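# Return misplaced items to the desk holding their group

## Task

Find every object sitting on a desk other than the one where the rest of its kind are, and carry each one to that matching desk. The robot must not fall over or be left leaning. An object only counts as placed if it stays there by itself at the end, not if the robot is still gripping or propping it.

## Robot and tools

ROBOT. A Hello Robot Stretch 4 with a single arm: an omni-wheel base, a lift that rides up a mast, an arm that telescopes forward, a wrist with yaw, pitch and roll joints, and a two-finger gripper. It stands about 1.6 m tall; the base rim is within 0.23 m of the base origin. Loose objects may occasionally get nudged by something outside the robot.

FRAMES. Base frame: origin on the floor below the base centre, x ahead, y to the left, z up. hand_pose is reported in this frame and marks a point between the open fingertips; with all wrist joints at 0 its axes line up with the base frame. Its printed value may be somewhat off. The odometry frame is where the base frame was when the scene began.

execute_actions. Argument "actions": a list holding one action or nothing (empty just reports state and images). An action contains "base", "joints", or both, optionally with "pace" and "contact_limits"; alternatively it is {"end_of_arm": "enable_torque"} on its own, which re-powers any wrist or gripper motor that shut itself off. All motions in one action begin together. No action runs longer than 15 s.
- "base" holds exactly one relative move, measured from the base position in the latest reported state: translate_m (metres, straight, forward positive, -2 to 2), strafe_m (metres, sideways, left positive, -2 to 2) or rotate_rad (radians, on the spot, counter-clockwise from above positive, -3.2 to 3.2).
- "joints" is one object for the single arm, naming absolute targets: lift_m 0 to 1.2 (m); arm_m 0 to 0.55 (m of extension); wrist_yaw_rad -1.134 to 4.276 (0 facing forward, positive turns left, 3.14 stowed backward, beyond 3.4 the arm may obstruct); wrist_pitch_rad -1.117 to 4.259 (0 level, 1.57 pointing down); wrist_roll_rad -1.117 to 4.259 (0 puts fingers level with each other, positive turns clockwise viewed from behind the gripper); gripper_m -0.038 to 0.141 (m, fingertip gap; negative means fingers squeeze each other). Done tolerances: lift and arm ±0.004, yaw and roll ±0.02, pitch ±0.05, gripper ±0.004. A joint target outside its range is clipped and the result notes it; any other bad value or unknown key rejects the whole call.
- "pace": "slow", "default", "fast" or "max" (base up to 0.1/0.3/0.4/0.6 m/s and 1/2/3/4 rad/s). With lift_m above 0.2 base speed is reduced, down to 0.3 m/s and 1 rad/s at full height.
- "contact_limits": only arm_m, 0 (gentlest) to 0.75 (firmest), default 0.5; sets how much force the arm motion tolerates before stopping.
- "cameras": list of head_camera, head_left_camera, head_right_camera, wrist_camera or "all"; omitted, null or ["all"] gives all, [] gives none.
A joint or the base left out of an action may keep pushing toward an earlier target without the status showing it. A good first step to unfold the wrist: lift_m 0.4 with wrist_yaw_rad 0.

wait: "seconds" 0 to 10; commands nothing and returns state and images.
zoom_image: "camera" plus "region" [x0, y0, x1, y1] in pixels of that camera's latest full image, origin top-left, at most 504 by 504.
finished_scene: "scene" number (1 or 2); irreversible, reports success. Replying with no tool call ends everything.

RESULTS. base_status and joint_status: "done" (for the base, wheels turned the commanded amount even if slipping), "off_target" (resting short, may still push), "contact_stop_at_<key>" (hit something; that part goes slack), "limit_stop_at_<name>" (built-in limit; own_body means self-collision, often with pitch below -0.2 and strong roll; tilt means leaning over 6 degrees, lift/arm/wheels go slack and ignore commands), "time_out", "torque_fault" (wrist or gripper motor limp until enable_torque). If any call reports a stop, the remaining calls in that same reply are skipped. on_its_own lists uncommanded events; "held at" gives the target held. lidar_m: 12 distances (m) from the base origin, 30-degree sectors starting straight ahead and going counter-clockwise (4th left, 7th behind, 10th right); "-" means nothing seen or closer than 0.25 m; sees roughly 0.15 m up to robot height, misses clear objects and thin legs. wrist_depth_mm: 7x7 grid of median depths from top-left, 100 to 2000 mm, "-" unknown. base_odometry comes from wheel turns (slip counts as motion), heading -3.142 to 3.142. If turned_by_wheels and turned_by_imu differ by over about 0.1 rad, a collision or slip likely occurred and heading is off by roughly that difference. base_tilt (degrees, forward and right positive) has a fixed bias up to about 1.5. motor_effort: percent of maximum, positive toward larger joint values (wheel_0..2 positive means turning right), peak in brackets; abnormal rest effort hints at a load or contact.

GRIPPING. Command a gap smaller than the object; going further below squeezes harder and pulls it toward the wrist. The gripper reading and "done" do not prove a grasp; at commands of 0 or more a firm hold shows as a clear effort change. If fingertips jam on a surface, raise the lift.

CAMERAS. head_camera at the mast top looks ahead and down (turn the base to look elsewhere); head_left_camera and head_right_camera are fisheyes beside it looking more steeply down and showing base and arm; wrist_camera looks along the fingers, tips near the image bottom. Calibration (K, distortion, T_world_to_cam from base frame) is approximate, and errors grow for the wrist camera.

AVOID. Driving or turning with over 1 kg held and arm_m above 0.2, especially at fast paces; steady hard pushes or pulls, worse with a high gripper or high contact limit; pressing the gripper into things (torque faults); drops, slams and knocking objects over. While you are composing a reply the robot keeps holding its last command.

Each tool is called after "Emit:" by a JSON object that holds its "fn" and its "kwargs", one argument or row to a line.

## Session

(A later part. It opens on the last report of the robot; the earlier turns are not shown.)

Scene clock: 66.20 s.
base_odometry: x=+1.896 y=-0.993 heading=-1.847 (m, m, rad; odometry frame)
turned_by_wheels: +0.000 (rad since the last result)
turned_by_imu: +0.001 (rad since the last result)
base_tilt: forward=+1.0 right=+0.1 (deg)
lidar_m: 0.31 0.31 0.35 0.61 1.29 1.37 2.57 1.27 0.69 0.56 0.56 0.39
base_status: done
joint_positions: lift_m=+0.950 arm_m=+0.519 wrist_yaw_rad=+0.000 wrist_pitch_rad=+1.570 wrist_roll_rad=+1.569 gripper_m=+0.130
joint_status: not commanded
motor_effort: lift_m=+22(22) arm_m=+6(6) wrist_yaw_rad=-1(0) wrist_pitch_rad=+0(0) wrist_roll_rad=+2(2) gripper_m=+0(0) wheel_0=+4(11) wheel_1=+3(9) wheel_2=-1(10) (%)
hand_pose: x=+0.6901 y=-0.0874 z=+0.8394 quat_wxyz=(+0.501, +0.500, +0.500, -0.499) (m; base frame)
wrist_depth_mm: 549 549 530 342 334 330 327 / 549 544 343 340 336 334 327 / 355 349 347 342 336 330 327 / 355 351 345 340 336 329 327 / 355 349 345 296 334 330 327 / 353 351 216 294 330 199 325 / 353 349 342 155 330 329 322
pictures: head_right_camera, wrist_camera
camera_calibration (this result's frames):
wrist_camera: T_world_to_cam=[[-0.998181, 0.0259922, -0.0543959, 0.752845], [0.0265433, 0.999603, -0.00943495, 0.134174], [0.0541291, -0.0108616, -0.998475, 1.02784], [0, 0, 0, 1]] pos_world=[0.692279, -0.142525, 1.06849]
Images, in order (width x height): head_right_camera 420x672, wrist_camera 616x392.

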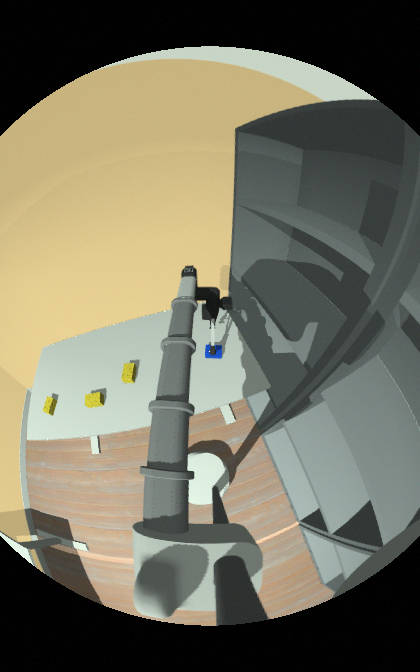

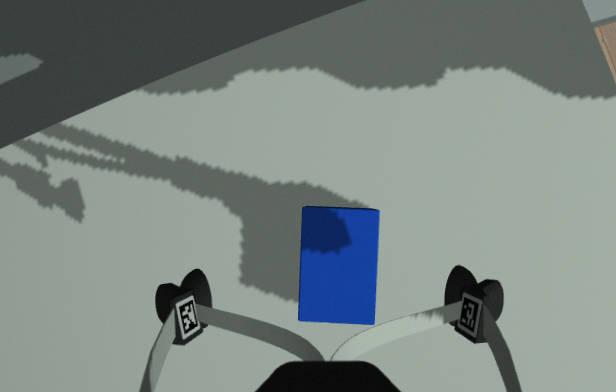

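Emit:
{"fn": "execute_actions", "kwargs": {
  "actions": [
    {"joints":{"lift_m":0.872,"gripper_m":0.1,"arm_m":0.51,"wrist_roll_rad":1.61}}
  ],
  "cameras": ["wrist_camera"]
}}

Emit:
{"fn": "execute_actions", "kwargs": {
  "actions": [
    {"joints":{"gripper_m":0.015}}
  ],
  "cameras": ["wrist_camera"]
}}

Emit:
{"fn": "execute_actions", "kwargs": {
  "actions": [
    {"base":{"translate_m":-0.2},"joints":{"lift_m":0.91,"arm_m":0.03},"pace":"fast"}
  ],
  "cameras": ["wrist_camera"]
}}

Emit:
{"fn": "execute_actions", "kwargs": {
  "actions": [
    {"base":{"rotate_rad":0.29},"joints":{"lift_m":0.6},"pace":"fast"}
  ],
  "cameras": ["head_right_camera"]
}}

Emit:
{"fn": "execute_actions", "kwargs": {
  "actions": [
    {"base":{"translate_m":-1.97},"pace":"max"}
  ],
  "cameras": ["head_right_camera","wrist_camera"]
}}

Scene clock: 73.33 s.
base_odometry: x=+1.896 y=-0.993 heading=-1.847 (m, m, rad; odometry frame)
turned_by_wheels: +0.000 (rad since the last result)
turned_by_imu: +0.002 (rad since the last result)
base_tilt: forward=+1.1 right=+0.1 (deg)
lidar_m: 0.31 0.31 0.34 0.62 1.30 1.37 2.55 1.27 0.67 0.56 0.56 0.36
base_status: not commanded
joint_positions: lift_m=+0.872 arm_m=+0.511 wrist_yaw_rad=+0.000 wrist_pitch_rad=+1.570 wrist_roll_rad=+1.609 gripper_m=+0.100
joint_status: all done
motor_effort: lift_m=+15(23) arm_m=-6(7) wrist_yaw_rad=-1(1) wrist_pitch_rad=+0(0) wrist_roll_rad=+3(0) gripper_m=-1(1) wheel_0=+4(4) wheel_1=+3(3) wheel_2=-1(1) (%)
hand_pose: x=+0.6823 y=-0.0874 z=+0.7621 quat_wxyz=(+0.490, +0.510, +0.490, -0.509) (m; base frame)
wrist_depth_mm: 473 462 268 265 259 256 255 / 277 272 268 264 260 257 252 / 274 271 267 263 260 255 252 / 274 273 266 263 259 255 253 / 274 271 265 218 258 255 254 / 276 271 210 217 216 253 253 / 274 270 265 158 256 255 252
pictures: wrist_camera
camera_calibration (this result's frames):
wrist_camera: T_world_to_cam=[[-0.996339, 0.0659608, -0.0543936, 0.743094], [0.0665667, 0.997738, -0.00940202, 0.106156], [0.0536504, -0.0129884, -0.998475, 0.951165], [0, 0, 0, 1]] pos_world=[0.682276, -0.142577, 0.991132]
Images, in order (width x height): wrist_camera 616x392.

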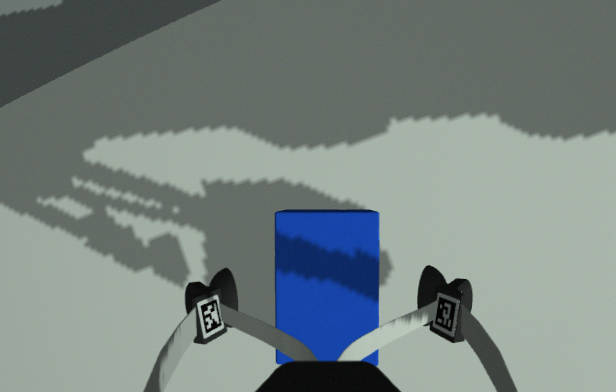

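Scene clock: 75.00 s.
base_odometry: x=+1.896 y=-0.993 heading=-1.847 (m, m, rad; odometry frame)
turned_by_wheels: +0.000 (rad since the last result)
turned_by_imu: +0.001 (rad since the last result)
base_tilt: forward=+1.1 right=+0.2 (deg)
lidar_m: 0.33 0.31 0.35 0.59 1.28 1.40 2.56 1.25 0.68 0.53 0.57 0.37
base_status: not commanded
joint_positions: lift_m=+0.872 arm_m=+0.511 wrist_yaw_rad=+0.000 wrist_pitch_rad=+1.570 wrist_roll_rad=+1.609 gripper_m=+0.015
joint_status: all done
motor_effort: lift_m=+15(15) arm_m=-6(7) wrist_yaw_rad=+0(0) wrist_pitch_rad=+0(0) wrist_roll_rad=+1(4) gripper_m=-20(19) wheel_0=+4(4) wheel_1=+3(3) wheel_2=-1(1) (%)
hand_pose: x=+0.6823 y=-0.0874 z=+0.7621 quat_wxyz=(+0.490, +0.510, +0.490, -0.509) (m; base frame)
wrist_depth_mm: 473 462 267 264 260 257 253 / 277 273 267 264 260 256 254 / 274 271 265 263 260 255 253 / 274 270 267 262 259 256 253 / 276 270 267 208 258 256 253 / 276 271 191 206 198 253 252 / 273 271 265 206 258 168 252
pictures: wrist_camera
camera_calibration (this result's frames):
wrist_camera: T_world_to_cam=[[-0.996338, 0.0659687, -0.0543936, 0.743093], [0.0665746, 0.997737, -0.00940201, 0.106151], [0.0536503, -0.0129888, -0.998475, 0.951165], [0, 0, 0, 1]] pos_world=[0.682275, -0.142577, 0.991132]
Images, in order (width x height): wrist_camera 616x392.

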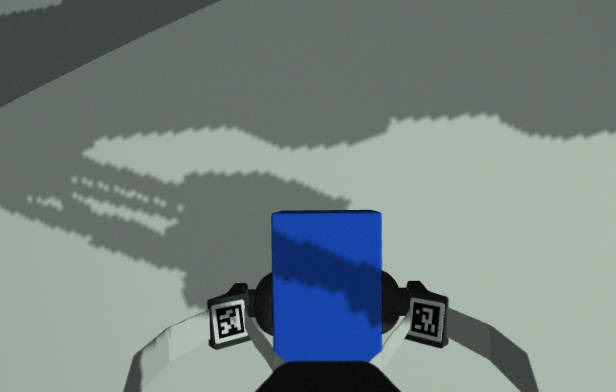

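Scene clock: 77.07 s.
base_odometry: x=+1.951 y=-0.801 heading=-1.847 (m, m, rad; odometry frame)
turned_by_wheels: -0.001 (rad since the last result)
turned_by_imu: +0.001 (rad since the last result)
base_tilt: forward=+1.1 right=+0.2 (deg)
lidar_m: 0.50 0.50 0.58 0.96 1.18 1.31 2.41 1.36 0.76 0.60 0.60 0.61
base_status: done
joint_positions: lift_m=+0.910 arm_m=+0.031 wrist_yaw_rad=+0.000 wrist_pitch_rad=+1.570 wrist_roll_rad=+1.610 gripper_m=+0.015
joint_status: all done
motor_effort: lift_m=+23(24) arm_m=-6(6) wrist_yaw_rad=-1(2) wrist_pitch_rad=-1(1) wrist_roll_rad=+1(4) gripper_m=-20(19) wheel_0=-5(10) wheel_1=-3(9) wheel_2=-1(13) (%)
hand_pose: x=+0.2021 y=-0.0874 z=+0.7994 quat_wxyz=(+0.490, +0.510, +0.490, -0.510) (m; base frame)
wrist_depth_mm: 991 732 946 946 991 976 960 / 976 976 1025 1008 976 991 960 / 1025 1060 1025 1008 1008 976 976 / 1060 1025 1025 1025 778 788 946 / 1060 1042 1025 206 788 778 960 / 1042 1042 191 206 199 788 946 / 1042 1042 1042 206 788 168 976
pictures: wrist_camera
camera_calibration (this result's frames):
wrist_camera: T_world_to_cam=[[-0.996323, 0.0665894, -0.0539065, 0.266358], [0.0671915, 0.997695, -0.00943449, 0.138367], [0.053154, -0.0130219, -0.998501, 1.01431], [0, 0, 0, 1]] pos_world=[0.202166, -0.142577, 1.02845]
Images, in order (width x height): wrist_camera 616x392.

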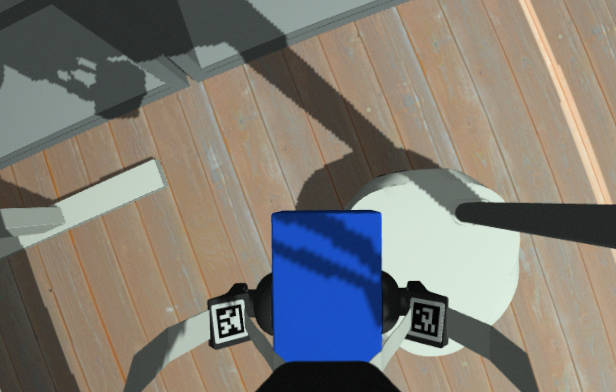

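Scene clock: 78.93 s.
base_odometry: x=+1.951 y=-0.801 heading=-1.558 (m, m, rad; odometry frame)
turned_by_wheels: +0.289 (rad since the last result)
turned_by_imu: +0.292 (rad since the last result)
base_tilt: forward=+1.1 right=+0.2 (deg)
lidar_m: 0.51 0.52 0.70 1.21 1.16 1.64 2.41 0.93 0.66 0.60 0.65 0.52
base_status: done
joint_positions: lift_m=+0.600 arm_m=+0.031 wrist_yaw_rad=+0.000 wrist_pitch_rad=+1.570 wrist_roll_rad=+1.610 gripper_m=+0.015
joint_status: all done
motor_effort: lift_m=+15(19) arm_m=-6(6) wrist_yaw_rad=+0(1) wrist_pitch_rad=-1(2) wrist_roll_rad=+2(3) gripper_m=-20(19) wheel_0=-5(9) wheel_1=-4(9) wheel_2=-2(7) (%)
hand_pose: x=+0.2021 y=-0.0874 z=+0.4900 quat_wxyz=(+0.490, +0.510, +0.490, -0.510) (m; base frame)
wrist_depth_mm: 759 732 715 707 699 683 683 / 707 732 732 715 699 691 683 / 741 741 715 707 699 691 676 / 741 723 723 707 492 480 477 / 741 732 715 207 488 480 477 / 741 723 189 206 199 480 473 / 732 723 707 205 488 168 469
pictures: head_right_camera
Images, in order (width x height): head_right_camera 420x672.

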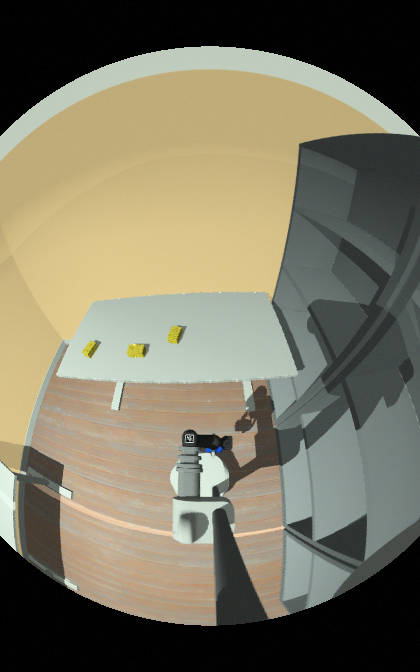

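Scene clock: 84.53 s.
base_odometry: x=+1.927 y=+1.169 heading=-1.559 (m, m, rad; odometry frame)
turned_by_wheels: -0.001 (rad since the last result)
turned_by_imu: +0.004 (rad since the last result)
base_tilt: forward=+1.1 right=+0.2 (deg)
lidar_m: 2.42 1.62 1.18 1.16 0.61 0.42 0.40 0.48 0.66 1.67 0.81 0.90
base_status: done
joint_positions: lift_m=+0.600 arm_m=+0.031 wrist_yaw_rad=+0.000 wrist_pitch_rad=+1.570 wrist_roll_rad=+1.610 gripper_m=+0.015
joint_status: not commanded
motor_effort: lift_m=+15(15) arm_m=-6(6) wrist_yaw_rad=+0(0) wrist_pitch_rad=-1(2) wrist_roll_rad=+2(0) gripper_m=-20(19) wheel_0=-6(9) wheel_1=-4(9) wheel_2=+1(15) (%)
hand_pose: x=+0.2021 y=-0.0874 z=+0.4900 quat_wxyz=(+0.490, +0.510, +0.490, -0.510) (m; base frame)
wrist_depth_mm: 732 732 723 707 699 699 676 / 741 741 715 707 691 683 676 / 741 723 715 715 683 691 683 / 741 732 707 707 488 480 473 / 741 715 715 206 484 484 477 / 732 723 191 206 199 469 473 / 750 715 715 206 480 168 477
pictures: head_right_camera, wrist_camera
camera_calibration (this result's frames):
wrist_camera: T_world_to_cam=[[-0.996325, 0.0664362, -0.0540678, 0.249783], [0.0670397, 0.997706, -0.00942366, 0.135472], [0.0533177, -0.0130137, -0.998493, 0.705357], [0, 0, 0, 1]] pos_world=[0.202175, -0.142577, 0.719076]
Images, in order (width x height): head_right_camera 420x672, wrist_camera 616x392.

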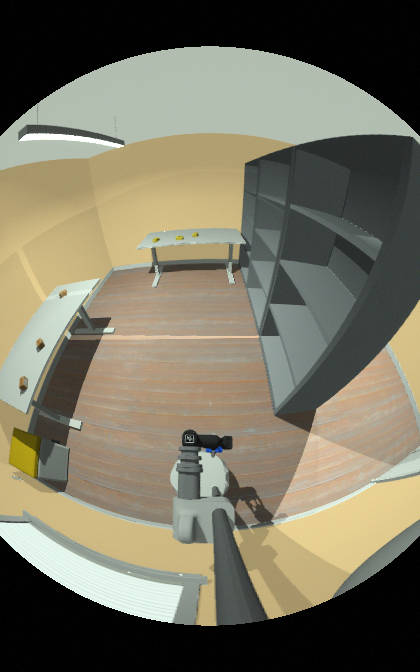

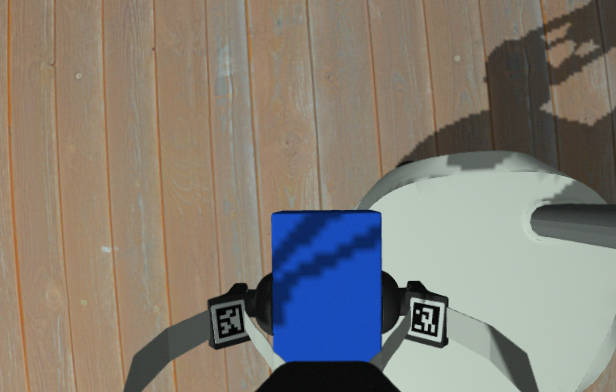

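Emit:
{"fn": "execute_actions", "kwargs": {
  "actions": [
    {"base":{"strafe_m":-1.55},"joints":{"lift_m":0.45},"pace":"max"}
  ],
  "cameras": ["head_camera"]
}}

Emit:
{"fn": "execute_actions", "kwargs": {
  "actions": [
    {"base":{"translate_m":2.0},"joints":{"lift_m":1.18,"arm_m":0.2},"pace":"max"}
  ],
  "cameras": ["head_right_camera"]
}}

Emit:
{"fn": "execute_actions", "kwargs": {
  "actions": [
    {"joints":{"arm_m":0.54},"pace":"fast"}
  ],
  "cameras": ["head_right_camera","wrist_camera"]
}}

Scene clock: 93.40 s.
base_odometry: x=+0.377 y=+1.150 heading=-1.559 (m, m, rad; odometry frame)
turned_by_wheels: +0.000 (rad since the last result)
turned_by_imu: -0.002 (rad since the last result)
base_tilt: forward=+1.1 right=+0.2 (deg)
lidar_m: 1.86 0.67 0.71 1.66 0.64 0.47 0.42 0.42 0.59 1.27 1.32 1.78
base_status: done
joint_positions: lift_m=+0.450 arm_m=+0.031 wrist_yaw_rad=+0.000 wrist_pitch_rad=+1.570 wrist_roll_rad=+1.610 gripper_m=+0.015
joint_status: all done
motor_effort: lift_m=+16(15) arm_m=-6(6) wrist_yaw_rad=-1(1) wrist_pitch_rad=-1(1) wrist_roll_rad=-1(2) gripper_m=-19(17) wheel_0=+0(16) wheel_1=+0(15) wheel_2=+0(0) (%)
hand_pose: x=+0.2022 y=-0.0874 z=+0.3400 quat_wxyz=(+0.490, +0.510, +0.490, -0.509) (m; base frame)
wrist_depth_mm: 585 580 564 564 554 544 539 / 585 580 564 564 549 544 535 / 585 580 569 564 549 375 342 / 580 580 569 564 357 340 336 / 585 574 569 207 342 336 330 / 580 574 190 206 199 338 332 / 580 574 569 205 340 169 332
pictures: head_camera
Images, in order (width x height): head_camera 420x560.

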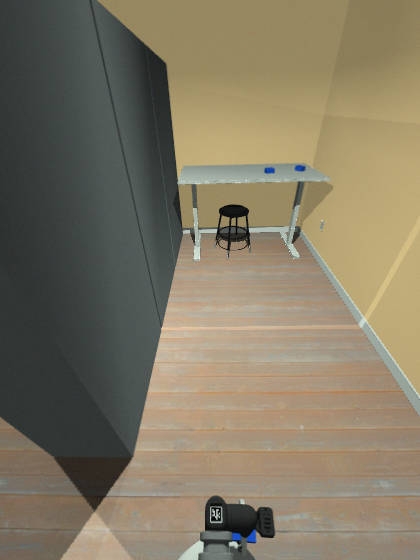

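Scene clock: 98.70 s.
base_odometry: x=+0.402 y=-0.850 heading=-1.558 (m, m, rad; odometry frame)
turned_by_wheels: +0.001 (rad since the last result)
turned_by_imu: +0.001 (rad since the last result)
base_tilt: forward=+1.1 right=+0.1 (deg)
lidar_m: 0.47 0.50 0.47 0.46 0.48 0.66 2.42 1.82 1.33 1.23 0.70 0.52
base_status: done
joint_positions: lift_m=+1.180 arm_m=+0.199 wrist_yaw_rad=+0.000 wrist_pitch_rad=+1.570 wrist_roll_rad=+1.610 gripper_m=+0.015
joint_status: all done
motor_effort: lift_m=+22(26) arm_m=+6(7) wrist_yaw_rad=+1(3) wrist_pitch_rad=+0(1) wrist_roll_rad=+3(4) gripper_m=-17(20) wheel_0=+5(15) wheel_1=+4(9) wheel_2=+0(16) (%)
hand_pose: x=+0.3701 y=-0.0874 z=+1.0695 quat_wxyz=(+0.490, +0.510, +0.490, -0.509) (m; base frame)
wrist_depth_mm: 357 353 1281 1255 1255 1229 1229 / 357 351 1281 1308 1255 1255 1229 / 355 351 1281 1281 1281 1205 1205 / 355 351 1078 1281 1229 1008 1205 / 353 351 1255 207 1025 1025 1205 / 355 349 190 206 199 1008 1205 / 355 351 353 205 1229 168 1229
pictures: head_right_camera
Images, in order (width x height): head_right_camera 420x672.

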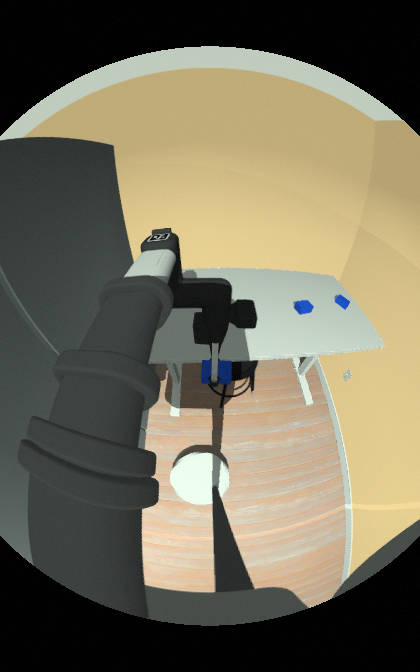

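Scene clock: 100.50 s.
base_odometry: x=+0.402 y=-0.850 heading=-1.558 (m, m, rad; odometry frame)
turned_by_wheels: +0.000 (rad since the last result)
turned_by_imu: +0.001 (rad since the last result)
base_tilt: forward=+1.0 right=+0.2 (deg)
lidar_m: 0.47 0.51 0.46 0.46 0.49 0.66 2.43 1.79 1.32 1.25 0.73 0.52
base_status: not commanded
joint_positions: lift_m=+1.180 arm_m=+0.539 wrist_yaw_rad=+0.000 wrist_pitch_rad=+1.570 wrist_roll_rad=+1.610 gripper_m=+0.015
joint_status: all done
motor_effort: lift_m=+22(22) arm_m=+7(6) wrist_yaw_rad=-1(0) wrist_pitch_rad=+0(0) wrist_roll_rad=+2(3) gripper_m=-21(22) wheel_0=+5(5) wheel_1=+4(4) wheel_2=+0(0) (%)
hand_pose: x=+0.7101 y=-0.0874 z=+1.0695 quat_wxyz=(+0.490, +0.510, +0.490, -0.509) (m; base frame)
wrist_depth_mm: 359 351 345 342 338 330 1205 / 355 351 347 342 338 330 1205 / 355 349 345 342 336 332 1205 / 355 347 343 340 336 330 329 / 355 349 345 206 336 329 330 / 353 349 190 206 199 329 325 / 353 345 343 206 332 168 327
pictures: head_right_camera, wrist_camera
camera_calibration (this result's frames):
wrist_camera: T_world_to_cam=[[-0.996321, 0.066084, -0.0545622, 0.787696], [0.0666917, 0.997729, -0.00939044, 0.107093], [0.0538178, -0.0129947, -0.998466, 1.25647], [0, 0, 0, 1]] pos_world=[0.710036, -0.142577, 1.29853]
Images, in order (width x height): head_right_camera 420x672, wrist_camera 616x392.

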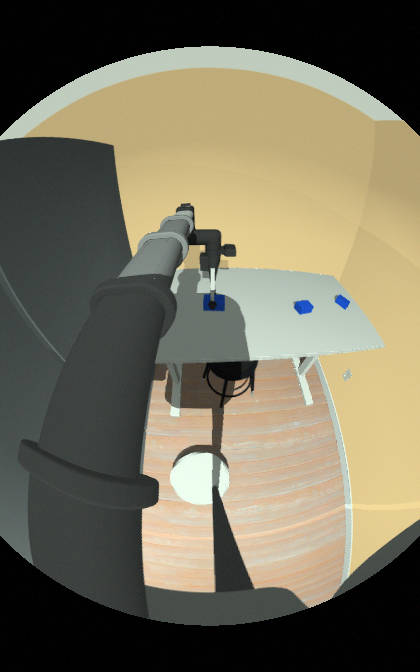

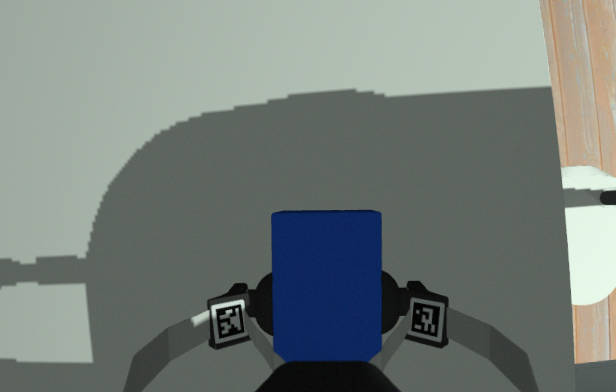

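Emit:
{"fn": "execute_actions", "kwargs": {
  "actions": [
    {"joints":{"lift_m":1.102}}
  ],
  "cameras": []
}}

Emit:
{"fn": "execute_actions", "kwargs": {
  "actions": [
    {"joints":{"gripper_m":0.1}}
  ],
  "cameras": []
}}

Emit:
{"fn": "execute_actions", "kwargs": {
  "actions": [
    {"joints":{"lift_m":1.18},"pace":"fast"}
  ],
  "cameras": ["wrist_camera","head_right_camera"]
}}

Scene clock: 105.10 s.
base_odometry: x=+0.402 y=-0.850 heading=-1.558 (m, m, rad; odometry frame)
turned_by_wheels: +0.000 (rad since the last result)
turned_by_imu: +0.002 (rad since the last result)
base_tilt: forward=+1.1 right=+0.2 (deg)
lidar_m: 0.48 0.51 0.47 0.44 0.47 0.67 2.41 1.80 1.30 1.24 0.74 0.52
base_status: not commanded
joint_positions: lift_m=+1.102 arm_m=+0.539 wrist_yaw_rad=+0.000 wrist_pitch_rad=+1.570 wrist_roll_rad=+1.610 gripper_m=+0.015
joint_status: all done
motor_effort: lift_m=+15(23) arm_m=+6(7) wrist_yaw_rad=-2(0) wrist_pitch_rad=+0(0) wrist_roll_rad=+2(1) gripper_m=-21(19) wheel_0=+5(5) wheel_1=+4(4) wheel_2=+0(0) (%)
hand_pose: x=+0.7101 y=-0.0874 z=+0.9921 quat_wxyz=(+0.490, +0.510, +0.490, -0.509) (m; base frame)
wrist_depth_mm: 274 273 268 265 260 257 254 / 276 272 267 263 260 255 253 / 277 272 267 263 259 256 254 / 274 271 267 263 260 256 252 / 276 271 266 207 258 255 253 / 274 270 190 206 199 255 253 / 274 270 266 204 257 167 252
pictures: none
No camera images: the call's "cameras" was empty. Leave "cameras" out to get every camera's image.

Scene clock: 106.77 s.
base_odometry: x=+0.402 y=-0.850 heading=-1.558 (m, m, rad; odometry frame)
turned_by_wheels: +0.000 (rad since the last result)
turned_by_imu: +0.001 (rad since the last result)
base_tilt: forward=+1.1 right=+0.2 (deg)
lidar_m: 0.47 0.50 0.47 0.45 0.47 0.68 2.43 1.83 1.30 1.24 0.72 0.51
base_status: not commanded
joint_positions: lift_m=+1.102 arm_m=+0.539 wrist_yaw_rad=+0.000 wrist_pitch_rad=+1.570 wrist_roll_rad=+1.610 gripper_m=+0.100
joint_status: all done
motor_effort: lift_m=+15(15) arm_m=+6(7) wrist_yaw_rad=+0(1) wrist_pitch_rad=+0(0) wrist_roll_rad=-1(1) gripper_m=-3(22) wheel_0=+5(5) wheel_1=+4(4) wheel_2=+0(0) (%)
hand_pose: x=+0.7101 y=-0.0874 z=+0.9921 quat_wxyz=(+0.490, +0.510, +0.490, -0.509) (m; base frame)
wrist_depth_mm: 277 272 267 265 260 256 255 / 274 273 267 264 259 256 253 / 274 271 266 263 259 257 254 / 276 271 267 263 258 255 252 / 276 271 267 219 258 255 251 / 273 270 211 217 216 253 253 / 274 271 266 158 257 254 252
pictures: none
No camera images: the call's "cameras" was empty. Leave "cameras" out to get every camera's image.

Scene clock: 107.83 s.
base_odometry: x=+0.402 y=-0.850 heading=-1.558 (m, m, rad; odometry frame)
turned_by_wheels: +0.000 (rad since the last result)
turned_by_imu: +0.000 (rad since the last result)
base_tilt: forward=+1.1 right=+0.2 (deg)
lidar_m: 0.47 0.50 0.48 0.45 0.48 0.67 2.43 1.81 1.30 1.26 0.74 0.51
base_status: not commanded
joint_positions: lift_m=+1.180 arm_m=+0.539 wrist_yaw_rad=+0.000 wrist_pitch_rad=+1.570 wrist_roll_rad=+1.610 gripper_m=+0.100
joint_status: all done
motor_effort: lift_m=+23(26) arm_m=+7(6) wrist_yaw_rad=+0(3) wrist_pitch_rad=+0(0) wrist_roll_rad=+2(1) gripper_m=-2(2) wheel_0=+5(5) wheel_1=+4(4) wheel_2=+0(0) (%)
hand_pose: x=+0.7101 y=-0.0874 z=+1.0694 quat_wxyz=(+0.490, +0.510, +0.490, -0.509) (m; base frame)
wrist_depth_mm: 357 351 343 343 336 330 1205 / 357 349 347 342 340 332 1205 / 355 349 342 342 334 329 1205 / 355 349 347 338 332 332 327 / 355 349 343 294 334 330 327 / 353 349 210 294 293 329 325 / 353 351 343 158 332 329 325
pictures: head_right_camera, wrist_camera
camera_calibration (this result's frames):
wrist_camera: T_world_to_cam=[[-0.996321, 0.0660867, -0.0545622, 0.787699], [0.0666944, 0.997729, -0.00939044, 0.10709], [0.0538177, -0.0129949, -0.998466, 1.25641], [0, 0, 0, 1]] pos_world=[0.710042, -0.142577, 1.29847]
Images, in order (width x height): head_right_camera 420x672, wrist_camera 616x392.

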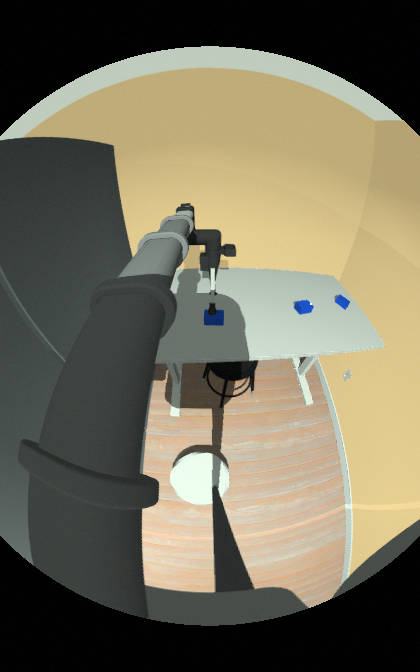

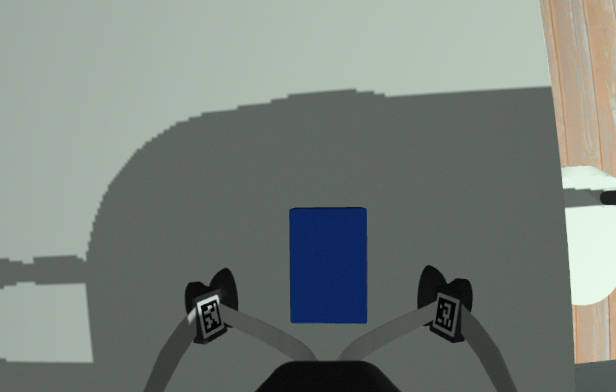

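Emit:
{"fn": "finished_scene", "kwargs": {
  "scene": 2
}}

The scene is finished: the task was done.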